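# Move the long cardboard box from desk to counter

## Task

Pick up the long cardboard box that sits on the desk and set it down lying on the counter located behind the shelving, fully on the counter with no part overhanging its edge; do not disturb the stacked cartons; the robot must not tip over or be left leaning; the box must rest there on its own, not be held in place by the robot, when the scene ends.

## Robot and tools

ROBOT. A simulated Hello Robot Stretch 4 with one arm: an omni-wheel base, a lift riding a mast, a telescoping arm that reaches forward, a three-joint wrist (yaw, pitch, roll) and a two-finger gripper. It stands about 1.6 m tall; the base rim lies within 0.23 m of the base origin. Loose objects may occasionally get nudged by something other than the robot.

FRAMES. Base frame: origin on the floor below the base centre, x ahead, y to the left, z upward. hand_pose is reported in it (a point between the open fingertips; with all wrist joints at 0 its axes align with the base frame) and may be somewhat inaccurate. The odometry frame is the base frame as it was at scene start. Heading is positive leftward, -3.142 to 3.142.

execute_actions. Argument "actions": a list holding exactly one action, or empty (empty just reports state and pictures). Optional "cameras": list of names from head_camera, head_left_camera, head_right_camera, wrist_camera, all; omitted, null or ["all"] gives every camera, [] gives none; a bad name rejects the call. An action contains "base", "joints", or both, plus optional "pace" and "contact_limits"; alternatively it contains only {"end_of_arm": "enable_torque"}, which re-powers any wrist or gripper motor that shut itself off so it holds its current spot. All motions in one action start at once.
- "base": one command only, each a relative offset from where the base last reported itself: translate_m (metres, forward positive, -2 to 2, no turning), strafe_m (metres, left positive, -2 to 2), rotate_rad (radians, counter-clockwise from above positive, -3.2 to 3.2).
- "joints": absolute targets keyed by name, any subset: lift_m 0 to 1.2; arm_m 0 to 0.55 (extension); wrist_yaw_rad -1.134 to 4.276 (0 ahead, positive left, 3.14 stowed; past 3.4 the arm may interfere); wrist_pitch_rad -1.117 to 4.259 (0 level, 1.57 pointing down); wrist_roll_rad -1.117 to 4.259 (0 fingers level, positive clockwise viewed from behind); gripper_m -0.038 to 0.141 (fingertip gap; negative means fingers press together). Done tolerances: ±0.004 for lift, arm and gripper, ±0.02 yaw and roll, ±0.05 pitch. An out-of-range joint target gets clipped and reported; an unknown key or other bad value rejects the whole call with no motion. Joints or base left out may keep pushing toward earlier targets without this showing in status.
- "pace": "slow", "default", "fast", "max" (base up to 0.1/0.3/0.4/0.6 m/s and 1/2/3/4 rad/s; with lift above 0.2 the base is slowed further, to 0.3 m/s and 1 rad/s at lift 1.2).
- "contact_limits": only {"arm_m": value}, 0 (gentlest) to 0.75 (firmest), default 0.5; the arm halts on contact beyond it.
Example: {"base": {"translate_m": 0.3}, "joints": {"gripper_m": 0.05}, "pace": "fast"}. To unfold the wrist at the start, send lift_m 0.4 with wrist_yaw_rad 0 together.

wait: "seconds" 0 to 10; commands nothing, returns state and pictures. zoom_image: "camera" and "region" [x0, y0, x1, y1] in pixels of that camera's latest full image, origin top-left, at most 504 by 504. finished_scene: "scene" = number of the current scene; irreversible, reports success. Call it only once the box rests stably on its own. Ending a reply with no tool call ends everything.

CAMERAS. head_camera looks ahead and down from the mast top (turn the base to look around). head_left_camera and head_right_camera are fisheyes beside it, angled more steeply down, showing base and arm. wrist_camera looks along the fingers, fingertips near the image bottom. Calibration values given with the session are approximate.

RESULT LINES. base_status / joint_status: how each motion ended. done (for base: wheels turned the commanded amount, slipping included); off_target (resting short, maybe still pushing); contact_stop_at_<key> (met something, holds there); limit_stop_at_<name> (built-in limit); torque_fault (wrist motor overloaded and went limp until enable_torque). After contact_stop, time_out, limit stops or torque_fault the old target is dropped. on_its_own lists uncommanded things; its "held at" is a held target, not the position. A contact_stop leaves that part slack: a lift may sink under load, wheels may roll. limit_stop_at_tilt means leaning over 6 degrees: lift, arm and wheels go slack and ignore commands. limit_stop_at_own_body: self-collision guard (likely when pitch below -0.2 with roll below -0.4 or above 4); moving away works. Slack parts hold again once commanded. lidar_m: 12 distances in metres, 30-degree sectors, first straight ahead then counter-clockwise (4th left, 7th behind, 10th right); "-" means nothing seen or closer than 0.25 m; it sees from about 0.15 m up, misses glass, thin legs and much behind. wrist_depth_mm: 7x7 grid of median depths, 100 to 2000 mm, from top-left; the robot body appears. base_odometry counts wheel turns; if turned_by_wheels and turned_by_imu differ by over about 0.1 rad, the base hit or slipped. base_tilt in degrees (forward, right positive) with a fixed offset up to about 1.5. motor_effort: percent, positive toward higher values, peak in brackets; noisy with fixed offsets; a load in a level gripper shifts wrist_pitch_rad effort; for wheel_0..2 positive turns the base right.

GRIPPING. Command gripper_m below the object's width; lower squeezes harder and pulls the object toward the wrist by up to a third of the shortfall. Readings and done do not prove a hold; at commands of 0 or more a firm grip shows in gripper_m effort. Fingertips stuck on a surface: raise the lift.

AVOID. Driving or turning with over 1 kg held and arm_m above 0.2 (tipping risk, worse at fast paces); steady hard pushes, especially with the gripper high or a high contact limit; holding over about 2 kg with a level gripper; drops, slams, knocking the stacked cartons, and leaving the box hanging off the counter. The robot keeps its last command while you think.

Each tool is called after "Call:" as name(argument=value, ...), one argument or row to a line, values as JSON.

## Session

Call:
execute_actions(
  actions=[],
)

Scene clock: 0.00 s.
base_odometry: x=+0.000 y=+0.000 heading=+0.000 (m, m, rad; odometry frame)
turned_by_wheels: +0.000 (rad since the last result)
turned_by_imu: +0.000 (rad since the last result)
base_tilt: forward=+0.1 right=-0.4 (deg)
lidar_m: 1.32 2.48 1.22 0.78 0.69 1.48 0.97 0.83 0.87 1.05 1.09 1.11
base_status: not commanded
joint_positions: lift_m=+0.172 arm_m=+0.000 wrist_yaw_rad=+3.092 wrist_pitch_rad=+0.018 wrist_roll_rad=-0.020 gripper_m=+0.057
joint_status: not commanded
motor_effort: lift_m=+18 arm_m=+0 wrist_yaw_rad=-1 wrist_pitch_rad=-6 wrist_roll_rad=+1 gripper_m=-4 wheel_0=+0 wheel_1=+0 wheel_2=+0 (%)
hand_pose: x=-0.1125 y=+0.1017 z=+0.3452 quat_wxyz=(+0.025, -0.009, -0.010, +1.000) (m; base frame)
wrist_depth_mm: - - 145 1308 1661 1618 1366 / - 111 145 1336 1708 1576 1366 / - 122 151 1336 1756 1537 1308 / 144 144 287 1397 1708 1499 1308 / 842 960 1118 1430 1708 1464 1281 / 842 946 201 1336 220 1430 1281 / 715 759 854 113 917 1160 1182
pictures: head_camera, head_left_camera, head_right_camera, wrist_camera
camera_calibration (this result's frames):
wrist_camera: T_world_to_cam=[[0.0150049, 0.986748, 0.161565, -0.153183], [-0.0120811, 0.16175, -0.986758, 0.389952], [-0.999814, 0.0128543, 0.0143481, 0.10318], [0, 0, 0, 1]] pos_world=[0.11017, 0.0867523, 0.408057]
Images, in order (width x height): head_camera 420x560, head_left_camera 420x672, head_right_camera 420x672, wrist_camera 616x392.

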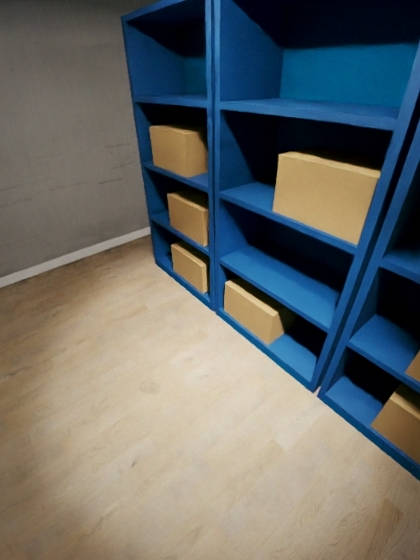

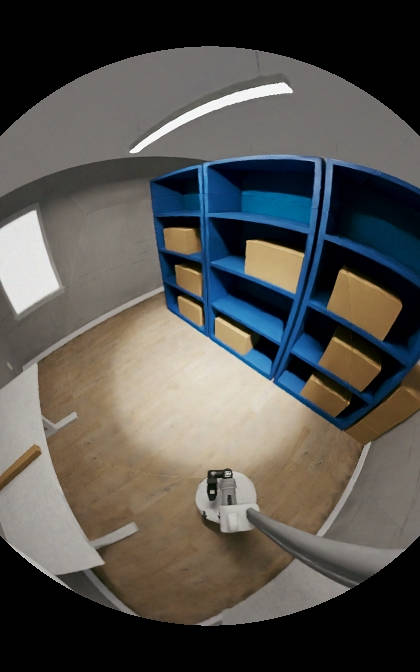

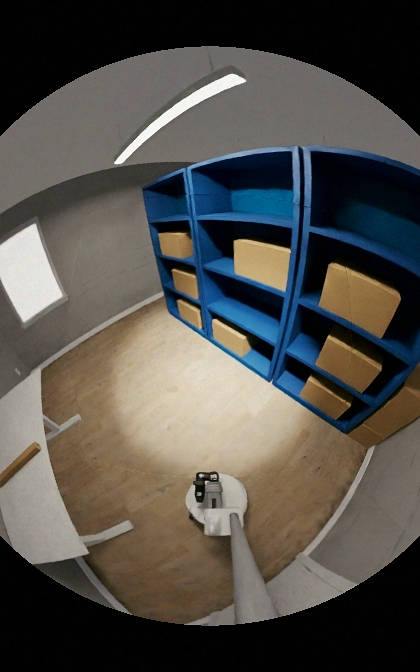

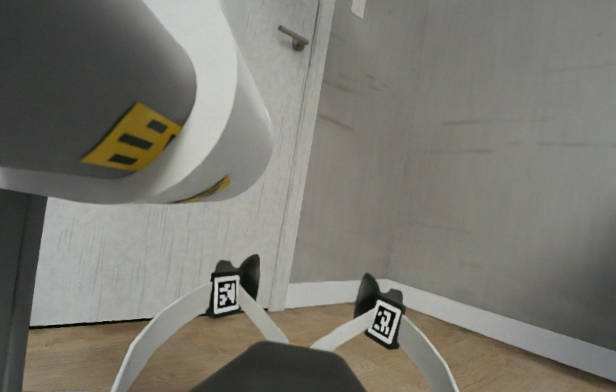

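Call:
execute_actions(
  actions=[
    {"base":{"rotate_rad":2.3},"joints":{"lift_m":1.0,"wrist_yaw_rad":0}},
  ],
  cameras=[],
)

Call:
execute_actions(
  actions=[
    {"base":{"strafe_m":-0.64},"joints":{"wrist_pitch_rad":1.55,"gripper_m":0.13}},
  ],
)

Scene clock: 8.77 s.
base_odometry: x=+0.000 y=+0.000 heading=+2.300 (m, m, rad; odometry frame)
turned_by_wheels: +2.300 (rad since the last result)
turned_by_imu: +2.290 (rad since the last result)
base_tilt: forward=+0.1 right=-0.4 (deg)
lidar_m: 0.68 1.21 0.90 0.83 0.90 1.15 1.10 1.15 1.56 2.86 0.97 0.71
base_status: done
joint_positions: lift_m=+1.000 arm_m=+0.000 wrist_yaw_rad=+0.000 wrist_pitch_rad=+0.018 wrist_roll_rad=-0.020 gripper_m=+0.057
joint_status: all done
motor_effort: lift_m=+23(24) arm_m=+0(0) wrist_yaw_rad=-2(11) wrist_pitch_rad=-6(9) wrist_roll_rad=+0(0) gripper_m=-4(4) wheel_0=+0(5) wheel_1=+1(5) wheel_2=+1(9) (%)
hand_pose: x=+0.4598 y=-0.0873 z=+1.1725 quat_wxyz=(+1.000, -0.010, +0.009, +0.000) (m; base frame)
wrist_depth_mm: 1160 1308 1336 1308 1281 1255 1281 / 1182 1336 1308 1308 1281 1255 1229 / 1255 1336 1308 1281 1281 1229 1229 / 1281 1336 1308 1281 1281 1255 1229 / 1308 1308 1308 1281 1255 1281 1229 / 1336 1336 200 1308 220 1255 1255 / 1336 1336 1281 113 1138 1255 1229
pictures: none
No camera images: the call's "cameras" was empty. Leave "cameras" out to get every camera's image.

Scene clock: 12.23 s.
base_odometry: x=+0.477 y=+0.427 heading=+2.300 (m, m, rad; odometry frame)
turned_by_wheels: +0.000 (rad since the last result)
turned_by_imu: +0.000 (rad since the last result)
base_tilt: forward=+0.2 right=-0.3 (deg)
lidar_m: 0.67 0.71 1.55 1.49 1.58 1.14 1.10 1.15 1.56 2.23 0.94 0.70
base_status: done
joint_positions: lift_m=+1.000 arm_m=+0.000 wrist_yaw_rad=+0.000 wrist_pitch_rad=+1.550 wrist_roll_rad=-0.020 gripper_m=+0.130
joint_status: all done
motor_effort: lift_m=+22(23) arm_m=+0(0) wrist_yaw_rad=-1(2) wrist_pitch_rad=+1(5) wrist_roll_rad=+0(1) gripper_m=-1(5) wheel_0=-1(5) wheel_1=+0(9) wheel_2=+1(1) (%)
hand_pose: x=+0.1773 y=-0.0874 z=+0.8895 quat_wxyz=(+0.714, -0.007, +0.700, +0.007) (m; base frame)
wrist_depth_mm: 1205 1229 1182 1182 1160 1138 1138 / 1160 1160 1160 1160 1160 1138 1138 / 1182 1182 1138 1160 1138 1138 1138 / 1160 1138 1160 1138 1118 1138 1118 / 1160 1160 904 917 1118 1118 1118 / 1138 1138 917 917 1098 1098 1118 / 1138 1118 1118 113 1098 1098 1098
pictures: head_camera, head_left_camera, head_right_camera, wrist_camera
camera_calibration (this result's frames):
wrist_camera: T_world_to_cam=[[0.162932, -0.986247, -0.0277532, -0.0892006], [-0.985192, -0.161107, -0.058655, 0.279856], [0.053377, 0.036899, -0.997892, 1.10326], [0, 0, 0, 1]] pos_world=[0.231357, -0.083596, 1.11487]
Images, in order (width x height): head_camera 420x560, head_left_camera 420x672, head_right_camera 420x672, wrist_camera 616x392.

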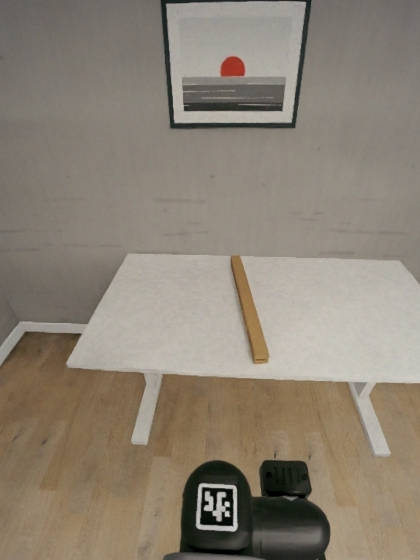

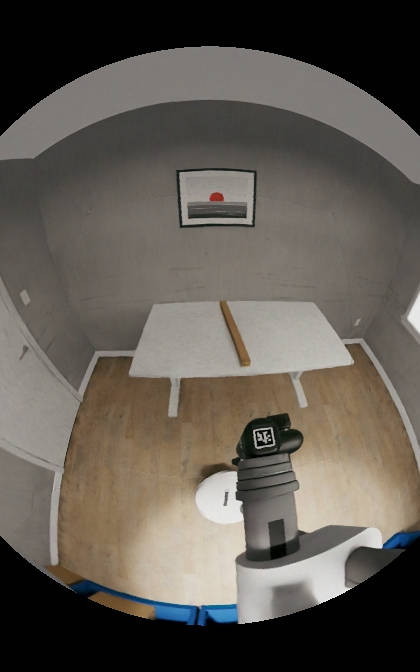

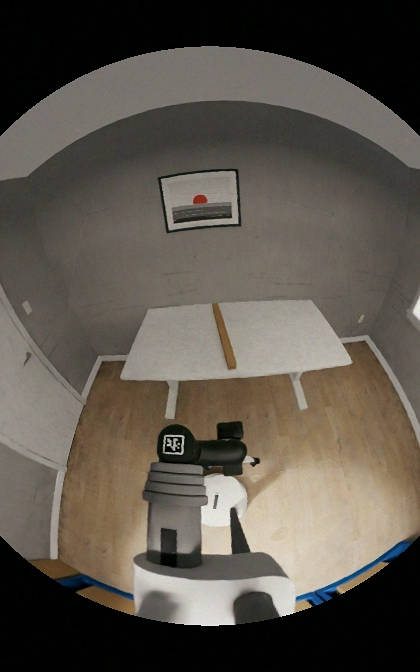

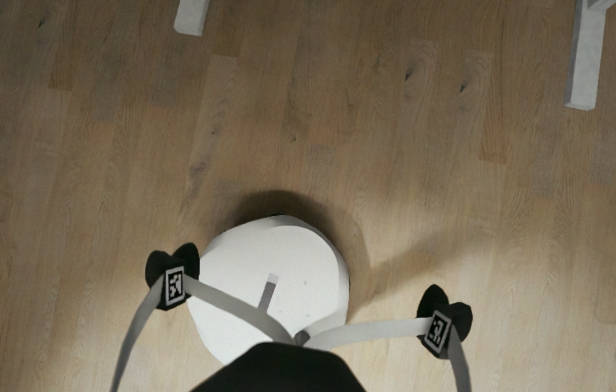

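Call:
execute_actions(
  actions=[
    {"base":{"translate_m":0.38},"joints":{"arm_m":0.52,"lift_m":0.93,"wrist_roll_rad":-0.12}},
  ],
  cameras=["wrist_camera"],
)

Scene clock: 20.33 s.
base_odometry: x=+0.224 y=+0.710 heading=+2.300 (m, m, rad; odometry frame)
turned_by_wheels: +0.000 (rad since the last result)
turned_by_imu: +0.002 (rad since the last result)
base_tilt: forward=+0.2 right=-0.3 (deg)
lidar_m: 0.29 0.30 0.45 1.48 1.54 1.56 1.49 1.56 2.10 2.21 0.41 0.29
base_status: done
joint_positions: lift_m=+0.930 arm_m=+0.519 wrist_yaw_rad=+0.000 wrist_pitch_rad=+1.550 wrist_roll_rad=-0.120 gripper_m=+0.130
joint_status: all done
motor_effort: lift_m=+14(21) arm_m=+7(7) wrist_yaw_rad=-2(1) wrist_pitch_rad=+1(3) wrist_roll_rad=+0(4) gripper_m=-1(2) wheel_0=+0(6) wheel_1=+0(5) wheel_2=+1(10) (%)
hand_pose: x=+0.6956 y=-0.0874 z=+0.8201 quat_wxyz=(+0.713, -0.043, +0.698, +0.042) (m; base frame)
wrist_depth_mm: 343 342 340 338 334 334 330 / 342 338 338 334 330 330 329 / 338 336 334 330 330 329 325 / 336 332 332 279 327 325 324 / 334 330 329 277 322 322 320 / 329 327 327 274 324 320 319 / 329 327 324 113 320 317 317
pictures: wrist_camera
camera_calibration (this result's frames):
wrist_camera: T_world_to_cam=[[0.26092, -0.965019, -0.0256834, -0.243582], [-0.964081, -0.259112, -0.0583922, 0.762989], [0.0496947, 0.0399965, -0.997963, 1.00928], [0, 0, 0, 1]] pos_world=[0.748982, -0.0777293, 1.04552]
Images, in order (width x height): wrist_camera 616x392.

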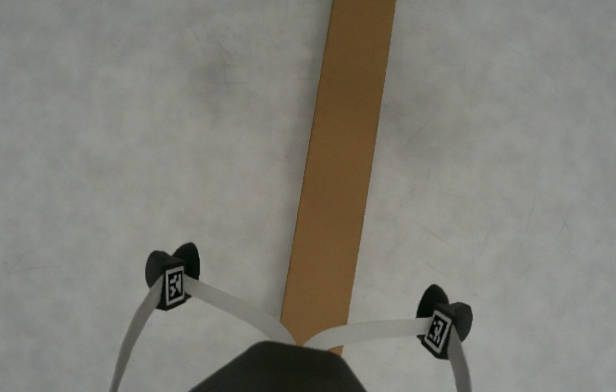

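Call:
execute_actions(
  actions=[
    {"joints":{"lift_m":0.852,"gripper_m":0.09}},
  ],
  cameras=[],
)

Call:
execute_actions(
  actions=[
    {"joints":{"gripper_m":0.0}},
  ],
  cameras=[],
)

Call:
execute_actions(
  actions=[
    {"joints":{"lift_m":0.9}},
  ],
  cameras=[],
)

Call:
execute_actions(
  actions=[
    {"base":{"translate_m":-0.3},"joints":{"arm_m":0.22,"lift_m":1.0,"wrist_roll_rad":0}},
  ],
  cameras=["wrist_camera"],
)

Call:
execute_actions(
  actions=[
    {"base":{"rotate_rad":-3.16},"pace":"slow"},
  ],
  cameras=[],
)

Call:
execute_actions(
  actions=[
    {"base":{"strafe_m":1.88},"pace":"fast"},
  ],
)

Scene clock: 27.77 s.
base_odometry: x=+0.224 y=+0.710 heading=+2.300 (m, m, rad; odometry frame)
turned_by_wheels: +0.000 (rad since the last result)
turned_by_imu: +0.001 (rad since the last result)
base_tilt: forward=+0.2 right=-0.3 (deg)
lidar_m: 0.29 0.31 0.44 1.47 1.53 1.57 1.49 1.56 2.11 2.19 0.42 0.30
base_status: not commanded
joint_positions: lift_m=+0.852 arm_m=+0.519 wrist_yaw_rad=+0.000 wrist_pitch_rad=+1.550 wrist_roll_rad=-0.120 gripper_m=+0.090
joint_status: all done
motor_effort: lift_m=+13(13) arm_m=+7(7) wrist_yaw_rad=-2(2) wrist_pitch_rad=-1(4) wrist_roll_rad=+0(0) gripper_m=-2(5) wheel_0=+0(0) wheel_1=+1(0) wheel_2=+1(1) (%)
hand_pose: x=+0.6955 y=-0.0874 z=+0.7422 quat_wxyz=(+0.713, -0.043, +0.699, +0.042) (m; base frame)
wrist_depth_mm: 262 259 257 256 206 253 253 / 259 258 255 255 204 252 250 / 257 255 254 203 250 250 248 / 256 254 253 201 249 248 247 / 254 252 251 200 247 247 245 / 252 251 248 198 200 245 243 / 251 249 248 113 244 243 242
pictures: none
No camera images: the call's "cameras" was empty. Leave "cameras" out to get every camera's image.

Scene clock: 29.47 s.
base_odometry: x=+0.224 y=+0.710 heading=+2.300 (m, m, rad; odometry frame)
turned_by_wheels: +0.000 (rad since the last result)
turned_by_imu: +0.000 (rad since the last result)
base_tilt: forward=+0.1 right=-0.3 (deg)
lidar_m: 0.29 0.30 0.45 1.47 1.54 1.55 1.49 1.55 2.12 2.20 0.42 0.31
base_status: not commanded
joint_positions: lift_m=+0.852 arm_m=+0.519 wrist_yaw_rad=+0.000 wrist_pitch_rad=+1.550 wrist_roll_rad=-0.120 gripper_m=+0.001
joint_status: all done
motor_effort: lift_m=+13(13) arm_m=+7(7) wrist_yaw_rad=-2(1) wrist_pitch_rad=+0(2) wrist_roll_rad=+1(1) gripper_m=-26(26) wheel_0=+0(0) wheel_1=+0(1) wheel_2=+1(1) (%)
hand_pose: x=+0.6955 y=-0.0874 z=+0.7422 quat_wxyz=(+0.713, -0.043, +0.699, +0.042) (m; base frame)
wrist_depth_mm: 262 260 257 190 189 252 251 / 259 257 256 189 252 251 250 / 258 255 254 187 250 250 248 / 256 254 252 186 249 248 246 / 254 252 250 185 247 245 245 / 251 251 186 183 209 243 243 / 250 248 247 113 243 241 241
pictures: none
No camera images: the call's "cameras" was empty. Leave "cameras" out to get every camera's image.

Scene clock: 30.57 s.
base_odometry: x=+0.224 y=+0.710 heading=+2.300 (m, m, rad; odometry frame)
turned_by_wheels: +0.000 (rad since the last result)
turned_by_imu: +0.000 (rad since the last result)
base_tilt: forward=+0.1 right=-0.4 (deg)
lidar_m: 0.28 0.30 0.44 1.48 1.56 1.56 1.48 1.57 2.11 2.20 0.41 0.29
base_status: not commanded
joint_positions: lift_m=+0.900 arm_m=+0.519 wrist_yaw_rad=+0.000 wrist_pitch_rad=+1.550 wrist_roll_rad=-0.120 gripper_m=+0.001
joint_status: all done
motor_effort: lift_m=+23(24) arm_m=+7(7) wrist_yaw_rad=-2(3) wrist_pitch_rad=-2(1) wrist_roll_rad=+0(0) gripper_m=-26(27) wheel_0=+1(1) wheel_1=+1(0) wheel_2=+1(1) (%)
hand_pose: x=+0.6955 y=-0.0874 z=+0.7894 quat_wxyz=(+0.713, -0.043, +0.699, +0.042) (m; base frame)
wrist_depth_mm: 309 310 307 190 189 301 300 / 309 306 304 189 300 298 297 / 306 304 304 187 300 297 294 / 306 303 300 186 296 296 293 / 303 301 298 185 294 294 291 / 300 298 186 183 209 290 290 / 297 296 294 113 289 287 287
pictures: none
No camera images: the call's "cameras" was empty. Leave "cameras" out to get every camera's image.

Scene clock: 33.03 s.
base_odometry: x=+0.424 y=+0.486 heading=+2.300 (m, m, rad; odometry frame)
turned_by_wheels: +0.000 (rad since the last result)
turned_by_imu: +0.000 (rad since the last result)
base_tilt: forward=+0.1 right=-0.4 (deg)
lidar_m: 0.26 0.63 1.56 1.48 1.58 1.25 1.19 1.24 1.70 2.21 0.83 0.25
base_status: done
joint_positions: lift_m=+1.000 arm_m=+0.221 wrist_yaw_rad=+0.000 wrist_pitch_rad=+1.550 wrist_roll_rad=+0.000 gripper_m=+0.001
joint_status: all done
motor_effort: lift_m=+23(24) arm_m=-8(10) wrist_yaw_rad=-1(2) wrist_pitch_rad=-3(3) wrist_roll_rad=+1(5) gripper_m=-27(27) wheel_0=+0(8) wheel_1=-1(2) wheel_2=+0(10) (%)
hand_pose: x=+0.3981 y=-0.0874 z=+0.8894 quat_wxyz=(+0.714, +0.000, +0.700, +0.000) (m; base frame)
wrist_depth_mm: 421 415 413 190 189 404 402 / 1182 1182 1160 189 404 404 397 / 1182 1160 1160 187 1138 1138 1098 / 1160 1160 1138 186 1138 1118 1098 / 1160 1160 1160 185 1118 1098 1098 / 1160 1160 186 183 209 1098 1098 / 1138 1118 904 113 1098 1098 1098
pictures: wrist_camera
camera_calibration (this result's frames):
wrist_camera: T_world_to_cam=[[0.143357, -0.98927, -0.028174, -0.117289], [-0.988199, -0.141534, -0.0585675, 0.500289], [0.0539515, 0.0362376, -0.997886, 1.09107], [0, 0, 0, 1]] pos_world=[0.452335, -0.0847611, 1.11476]
Images, in order (width x height): wrist_camera 616x392.

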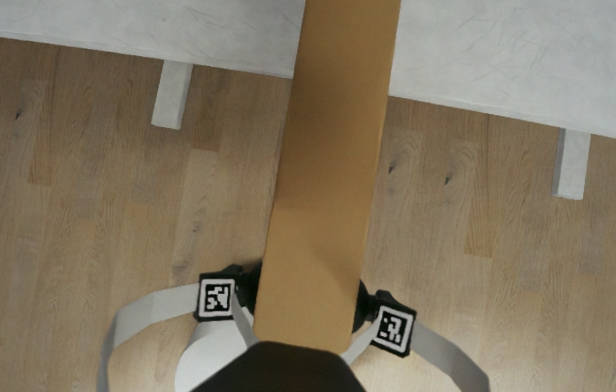

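Scene clock: 37.47 s.
base_odometry: x=+0.424 y=+0.486 heading=-0.859 (m, m, rad; odometry frame)
turned_by_wheels: -3.160 (rad since the last result)
turned_by_imu: -3.142 (rad since the last result)
base_tilt: forward=+0.1 right=-0.3 (deg)
lidar_m: 0.26 1.21 1.65 2.21 0.86 0.63 0.59 0.63 1.54 1.48 1.55 0.25
base_status: done
joint_positions: lift_m=+1.000 arm_m=+0.221 wrist_yaw_rad=+0.000 wrist_pitch_rad=+1.550 wrist_roll_rad=+0.000 gripper_m=+0.001
joint_status: not commanded
motor_effort: lift_m=+23(23) arm_m=-7(8) wrist_yaw_rad=-1(0) wrist_pitch_rad=-1(2) wrist_roll_rad=+1(1) gripper_m=-26(27) wheel_0=+1(1) wheel_1=+1(5) wheel_2=+3(4) (%)
hand_pose: x=+0.3982 y=-0.0874 z=+0.8894 quat_wxyz=(+0.714, +0.000, +0.700, +0.000) (m; base frame)
wrist_depth_mm: 1205 1182 1182 190 189 1138 1160 / 1182 1160 1182 189 1138 1138 1138 / 1160 1160 1160 187 1138 1138 1138 / 1160 1160 1160 186 1138 1138 1098 / 1182 1138 1138 185 1118 1118 1118 / 1138 1138 186 183 209 1118 1098 / 1118 1138 904 113 1098 1078 1098
pictures: none
No camera images: the call's "cameras" was empty. Leave "cameras" out to get every camera's image.

Scene clock: 44.00 s.
base_odometry: x=+1.848 y=+1.714 heading=-0.859 (m, m, rad; odometry frame)
turned_by_wheels: +0.000 (rad since the last result)
turned_by_imu: +0.004 (rad since the last result)
base_tilt: forward=+0.2 right=-0.4 (deg)
lidar_m: 0.26 0.52 0.36 0.34 0.34 0.47 1.36 1.33 1.13 2.44 1.65 0.25
base_status: done
joint_positions: lift_m=+1.000 arm_m=+0.221 wrist_yaw_rad=+0.000 wrist_pitch_rad=+1.550 wrist_roll_rad=+0.000 gripper_m=+0.001
joint_status: not commanded
motor_effort: lift_m=+22(23) arm_m=-8(8) wrist_yaw_rad=-2(1) wrist_pitch_rad=+0(2) wrist_roll_rad=+1(1) gripper_m=-27(27) wheel_0=+1(9) wheel_1=-2(10) wheel_2=+1(2) (%)
hand_pose: x=+0.3982 y=-0.0874 z=+0.8894 quat_wxyz=(+0.714, +0.000, +0.700, +0.000) (m; base frame)
wrist_depth_mm: 559 788 1182 190 189 1160 1138 / 574 831 1160 189 1138 1138 1160 / 597 854 1160 187 1118 1138 1118 / 615 904 1138 186 1138 1118 1118 / 634 946 1138 184 1118 1098 1098 / 647 809 187 183 210 1118 1098 / 676 1025 904 113 1098 1098 1098
pictures: head_camera, head_left_camera, head_right_camera, wrist_camera
camera_calibration (this result's frames):
wrist_camera: T_world_to_cam=[[0.143362, -0.98927, -0.0281445, -0.117324], [-0.988187, -0.141533, -0.058771, 0.500521], [0.054157, 0.0362376, -0.997875, 1.09104], [0, 0, 0, 1]] pos_world=[0.452342, -0.0847611, 1.11483]
Images, in order (width x height): head_camera 420x560, head_left_camera 420x672, head_right_camera 420x672, wrist_camera 616x392.

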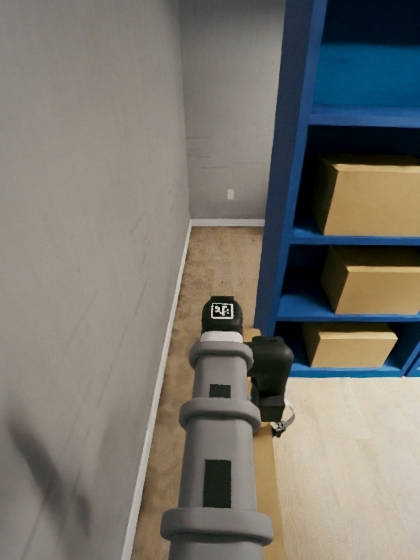

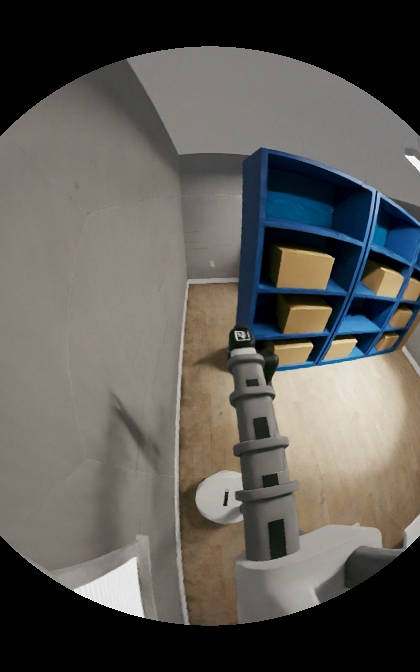

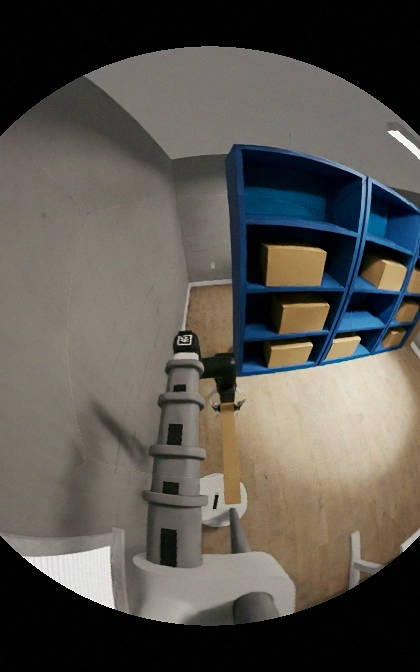

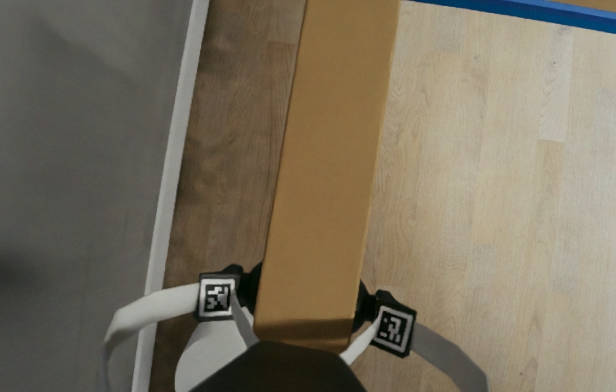

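Call:
execute_actions(
  actions=[
    {"base":{"strafe_m":0.06}},
  ],
  cameras=[],
)

Call:
execute_actions(
  actions=[
    {"base":{"translate_m":0.95},"joints":{"lift_m":1.15}},
  ],
)

Scene clock: 47.70 s.
base_odometry: x=+1.893 y=+1.753 heading=-0.860 (m, m, rad; odometry frame)
turned_by_wheels: +0.000 (rad since the last result)
turned_by_imu: +0.001 (rad since the last result)
base_tilt: forward=+0.1 right=-0.3 (deg)
lidar_m: 0.26 0.44 0.30 0.28 0.29 0.37 0.96 1.46 1.18 2.46 1.67 0.25
base_status: done
joint_positions: lift_m=+1.000 arm_m=+0.221 wrist_yaw_rad=+0.000 wrist_pitch_rad=+1.550 wrist_roll_rad=+0.000 gripper_m=+0.001
joint_status: not commanded
motor_effort: lift_m=+23(22) arm_m=-7(7) wrist_yaw_rad=-1(1) wrist_pitch_rad=-4(0) wrist_roll_rad=+1(1) gripper_m=-26(28) wheel_0=+1(5) wheel_1=-1(6) wheel_2=+0(0) (%)
hand_pose: x=+0.3982 y=-0.0874 z=+0.8894 quat_wxyz=(+0.714, +0.000, +0.700, +0.000) (m; base frame)
wrist_depth_mm: 492 683 1138 189 189 1160 1160 / 500 715 1160 189 1138 1138 1138 / 512 750 1160 187 1138 1138 1118 / 535 778 1160 185 1138 1118 1118 / 544 820 1138 184 1118 1118 1118 / 564 691 186 183 209 1118 1118 / 585 891 917 113 1078 1098 1098
pictures: none
No camera images: the call's "cameras" was empty. Leave "cameras" out to get every camera's image.

Scene clock: 52.37 s.
base_odometry: x=+2.514 y=+1.033 heading=-0.860 (m, m, rad; odometry frame)
turned_by_wheels: +0.000 (rad since the last result)
turned_by_imu: +0.003 (rad since the last result)
base_tilt: forward=+0.1 right=-0.3 (deg)
lidar_m: 0.25 0.46 0.33 0.29 0.32 0.46 1.13 1.87 2.23 0.83 0.37 0.25
base_status: done
joint_positions: lift_m=+1.150 arm_m=+0.221 wrist_yaw_rad=+0.000 wrist_pitch_rad=+1.550 wrist_roll_rad=+0.000 gripper_m=+0.001
joint_status: all done
motor_effort: lift_m=+23(24) arm_m=-8(8) wrist_yaw_rad=+0(0) wrist_pitch_rad=+1(0) wrist_roll_rad=+1(1) gripper_m=-26(27) wheel_0=-2(5) wheel_1=-1(5) wheel_2=+2(8) (%)
hand_pose: x=+0.3982 y=-0.0874 z=+1.0394 quat_wxyz=(+0.714, +0.000, +0.700, +0.000) (m; base frame)
wrist_depth_mm: 508 715 1255 190 189 1308 1308 / 521 750 1281 188 1308 1308 351 / 535 778 1308 187 960 500 340 / 554 809 1308 186 798 480 327 / 569 854 1281 185 831 455 317 / 585 732 187 183 210 430 306 / 615 917 1060 113 1255 355 294
pictures: head_camera, head_left_camera, head_right_camera, wrist_camera
camera_calibration (this result's frames):
wrist_camera: T_world_to_cam=[[0.143365, -0.98927, -0.0281328, -0.113119], [-0.988183, -0.141534, -0.0588517, 0.509434], [0.0542385, 0.0362376, -0.99787, 1.24064], [0, 0, 0, 1]] pos_world=[0.452341, -0.0847611, 1.2648]
Images, in order (width x height): head_camera 420x560, head_left_camera 420x672, head_right_camera 420x672, wrist_camera 616x392.

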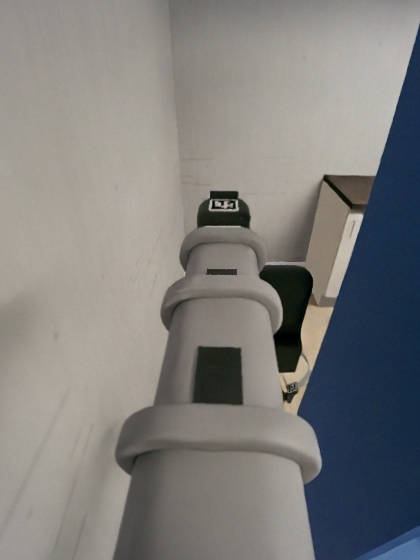

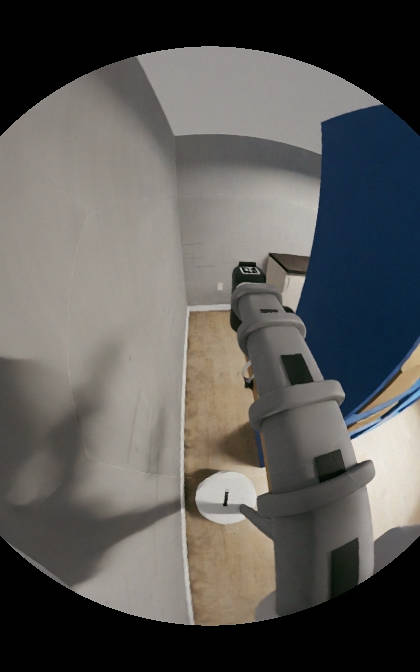

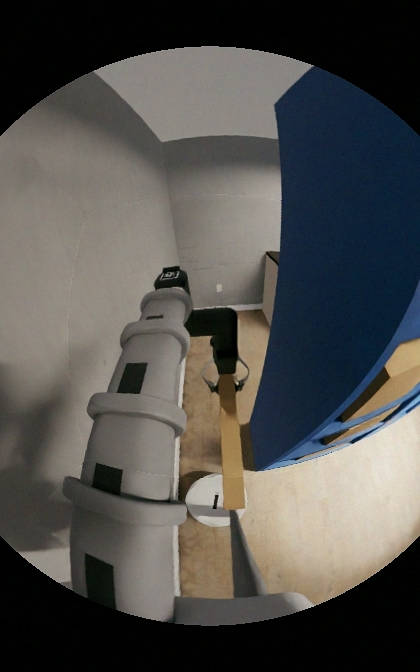

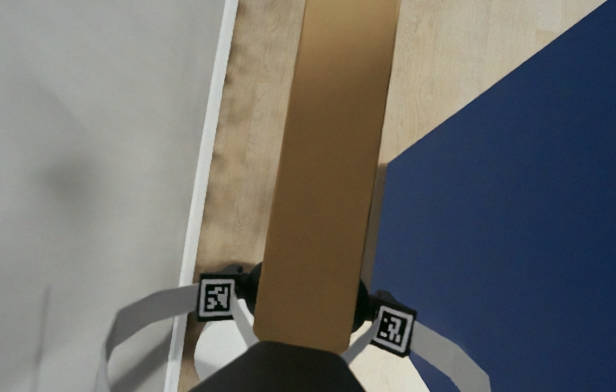

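Call:
execute_actions(
  actions=[
    {"base":{"translate_m":1.35}},
  ],
  cameras=["head_right_camera"],
)

Call:
execute_actions(
  actions=[
    {"base":{"strafe_m":-1.1},"joints":{"wrist_roll_rad":1.55,"arm_m":0.54}},
  ],
)

Scene clock: 61.70 s.
base_odometry: x=+3.395 y=+0.010 heading=-0.860 (m, m, rad; odometry frame)
turned_by_wheels: +0.000 (rad since the last result)
turned_by_imu: +0.005 (rad since the last result)
base_tilt: forward=+0.1 right=-0.4 (deg)
lidar_m: 0.25 0.47 0.34 0.31 0.32 0.48 1.17 0.74 0.97 1.62 0.89 0.25
base_status: done
joint_positions: lift_m=+1.150 arm_m=+0.221 wrist_yaw_rad=+0.000 wrist_pitch_rad=+1.550 wrist_roll_rad=+0.000 gripper_m=+0.001
joint_status: not commanded
motor_effort: lift_m=+23(23) arm_m=-8(7) wrist_yaw_rad=-1(1) wrist_pitch_rad=+0(1) wrist_roll_rad=+1(1) gripper_m=-26(26) wheel_0=+0(3) wheel_1=+0(2) wheel_2=+0(9) (%)
hand_pose: x=+0.3982 y=-0.0874 z=+1.0394 quat_wxyz=(+0.714, +0.000, +0.700, +0.000) (m; base frame)
wrist_depth_mm: 530 741 1138 190 189 1008 931 / 539 778 1308 189 1255 1308 1098 / 564 798 1308 187 1308 1281 1098 / 580 842 1255 186 1308 1281 1060 / 597 878 1308 185 1281 1255 1118 / 609 768 186 183 209 1255 1255 / 640 976 1042 113 1255 1255 1229
pictures: head_right_camera
Images, in order (width x height): head_right_camera 420x672.

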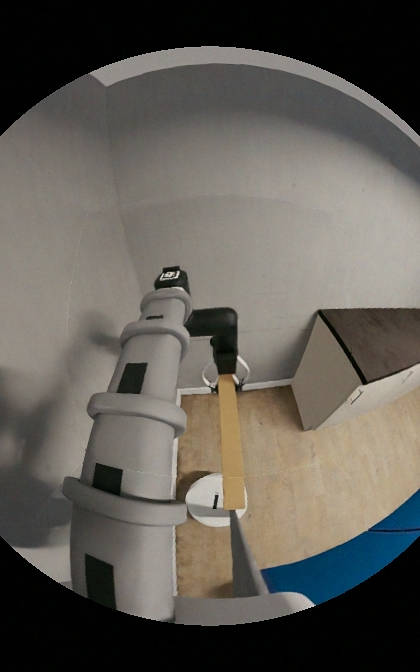

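Scene clock: 66.70 s.
base_odometry: x=+2.561 y=-0.708 heading=-0.860 (m, m, rad; odometry frame)
turned_by_wheels: +0.000 (rad since the last result)
turned_by_imu: +0.000 (rad since the last result)
base_tilt: forward=+0.1 right=-0.3 (deg)
lidar_m: 0.40 0.42 1.41 1.43 0.97 0.72 0.67 0.71 0.96 2.32 0.60 0.42
base_status: done
joint_positions: lift_m=+1.150 arm_m=+0.539 wrist_yaw_rad=+0.000 wrist_pitch_rad=+1.550 wrist_roll_rad=+1.550 gripper_m=+0.001
joint_status: all done
motor_effort: lift_m=+23(23) arm_m=+8(5) wrist_yaw_rad=+0(2) wrist_pitch_rad=+1(2) wrist_roll_rad=+1(7) gripper_m=-27(27) wheel_0=-1(3) wheel_1=+1(7) wheel_2=+0(2) (%)
hand_pose: x=+0.7156 y=-0.0874 z=+1.0394 quat_wxyz=(+0.511, +0.500, +0.500, -0.489) (m; base frame)
wrist_depth_mm: 364 375 368 190 189 351 345 / 373 373 368 187 353 347 343 / 375 370 364 187 351 347 345 / 375 368 364 186 351 347 343 / 375 368 362 185 351 345 342 / 370 366 186 183 210 345 340 / 373 364 362 113 347 342 340
pictures: head_camera, head_left_camera, head_right_camera, wrist_camera
camera_calibration (this result's frames):
wrist_camera: T_world_to_cam=[[-0.98516, -0.163667, -0.0516944, 0.7456], [-0.161615, 0.985973, -0.0416782, 0.312297], [0.0577906, -0.0327051, -0.997793, 1.21479], [0, 0, 0, 1]] pos_world=[0.714804, -0.146157, 1.26366]
Images, in order (width x height): head_camera 420x560, head_left_camera 420x672, head_right_camera 420x672, wrist_camera 616x392.

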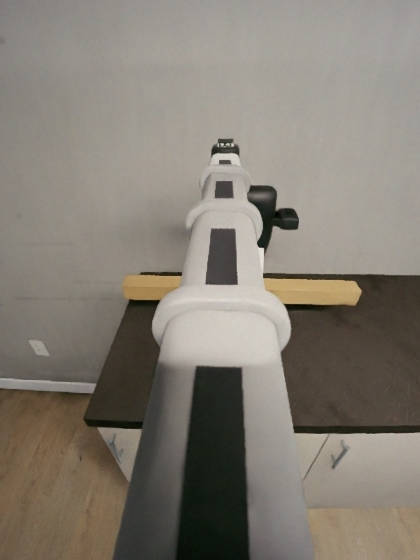

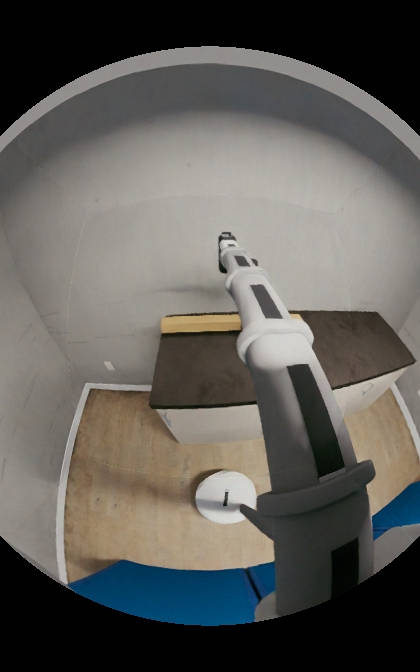

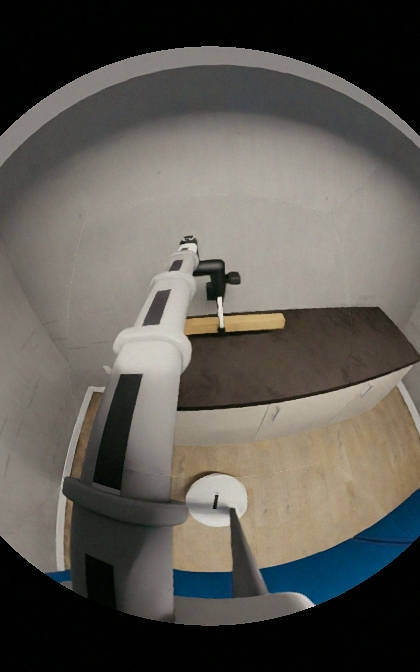

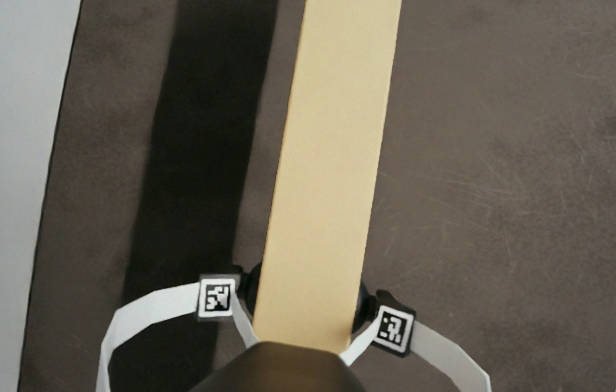

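Call:
execute_actions(
  actions=[
    {"joints":{"lift_m":1.042},"pace":"slow"},
  ],
  cameras=[],
)

Call:
execute_actions(
  actions=[
    {"joints":{"gripper_m":0.11}},
  ],
  cameras=[],
)

Call:
execute_actions(
  actions=[
    {"joints":{"lift_m":1.11}},
  ],
  cameras=["head_camera"],
)

Scene clock: 72.07 s.
base_odometry: x=+2.561 y=-0.708 heading=-0.860 (m, m, rad; odometry frame)
turned_by_wheels: +0.000 (rad since the last result)
turned_by_imu: +0.001 (rad since the last result)
base_tilt: forward=+0.1 right=-0.3 (deg)
lidar_m: 0.39 0.42 1.42 1.43 0.97 0.71 0.66 0.70 0.94 2.31 0.60 0.42
base_status: not commanded
joint_positions: lift_m=+1.042 arm_m=+0.539 wrist_yaw_rad=+0.000 wrist_pitch_rad=+1.550 wrist_roll_rad=+1.550 gripper_m=+0.001
joint_status: all done
motor_effort: lift_m=+13(22) arm_m=+8(7) wrist_yaw_rad=-1(1) wrist_pitch_rad=+2(1) wrist_roll_rad=+1(2) gripper_m=-27(28) wheel_0=-1(1) wheel_1=+1(1) wheel_2=+0(0) (%)
hand_pose: x=+0.7156 y=-0.0874 z=+0.9322 quat_wxyz=(+0.511, +0.500, +0.500, -0.489) (m; base frame)
wrist_depth_mm: 265 259 256 190 189 243 241 / 264 259 255 188 245 243 240 / 263 258 253 187 245 242 239 / 262 257 253 186 244 241 238 / 260 257 252 185 244 241 237 / 260 254 186 183 210 240 237 / 259 254 252 113 242 237 236
pictures: none
No camera images: the call's "cameras" was empty. Leave "cameras" out to get every camera's image.

Scene clock: 74.00 s.
base_odometry: x=+2.561 y=-0.708 heading=-0.860 (m, m, rad; odometry frame)
turned_by_wheels: +0.000 (rad since the last result)
turned_by_imu: +0.000 (rad since the last result)
base_tilt: forward=+0.1 right=-0.3 (deg)
lidar_m: 0.38 0.42 1.44 1.44 0.98 0.71 0.67 0.69 0.95 2.31 0.61 0.42
base_status: not commanded
joint_positions: lift_m=+1.042 arm_m=+0.539 wrist_yaw_rad=+0.001 wrist_pitch_rad=+1.547 wrist_roll_rad=+1.550 gripper_m=+0.110
joint_status: all done
motor_effort: lift_m=+13(13) arm_m=+7(7) wrist_yaw_rad=-3(4) wrist_pitch_rad=+10(10) wrist_roll_rad=+1(1) gripper_m=-2(25) wheel_0=-1(1) wheel_1=+1(1) wheel_2=+0(0) (%)
hand_pose: x=+0.7165 y=-0.0874 z=+0.9322 quat_wxyz=(+0.511, +0.500, +0.499, -0.489) (m; base frame)
wrist_depth_mm: 267 263 257 203 247 245 242 / 267 263 256 202 247 244 240 / 265 262 256 202 247 244 240 / 264 260 255 200 247 243 239 / 264 259 253 200 245 241 238 / 263 258 252 198 216 241 238 / 260 257 253 113 244 239 237
pictures: none
No camera images: the call's "cameras" was empty. Leave "cameras" out to get every camera's image.

Scene clock: 75.23 s.
base_odometry: x=+2.561 y=-0.708 heading=-0.860 (m, m, rad; odometry frame)
turned_by_wheels: +0.000 (rad since the last result)
turned_by_imu: +0.000 (rad since the last result)
base_tilt: forward=+0.1 right=-0.3 (deg)
lidar_m: 0.39 0.42 1.42 1.42 1.00 0.70 0.66 0.70 0.96 2.31 0.58 0.42
base_status: not commanded
joint_positions: lift_m=+1.110 arm_m=+0.539 wrist_yaw_rad=+0.000 wrist_pitch_rad=+1.550 wrist_roll_rad=+1.550 gripper_m=+0.110
joint_status: all done
motor_effort: lift_m=+23(24) arm_m=+7(7) wrist_yaw_rad=-1(3) wrist_pitch_rad=-1(7) wrist_roll_rad=+2(2) gripper_m=-2(2) wheel_0=+0(1) wheel_1=+1(1) wheel_2=+0(0) (%)
hand_pose: x=+0.7157 y=-0.0874 z=+0.9994 quat_wxyz=(+0.511, +0.500, +0.500, -0.489) (m; base frame)
wrist_depth_mm: 336 332 324 320 315 309 307 / 336 329 324 268 314 310 304 / 334 330 324 267 314 307 306 / 332 327 324 266 312 307 303 / 332 327 322 266 312 306 301 / 330 327 317 265 309 306 300 / 330 324 322 113 309 303 300
pictures: head_camera
Images, in order (width x height): head_camera 420x560.

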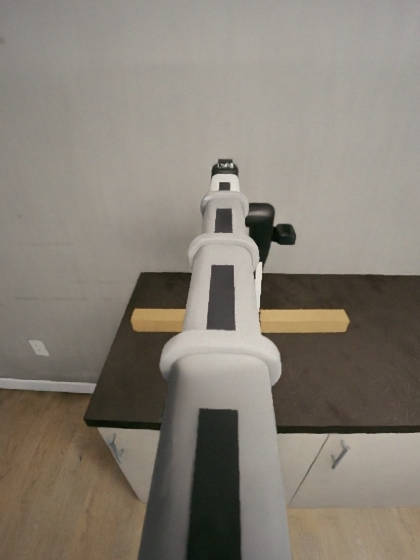

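Call:
finished_scene(
  scene=2,
)

The scene is finished: the task was done.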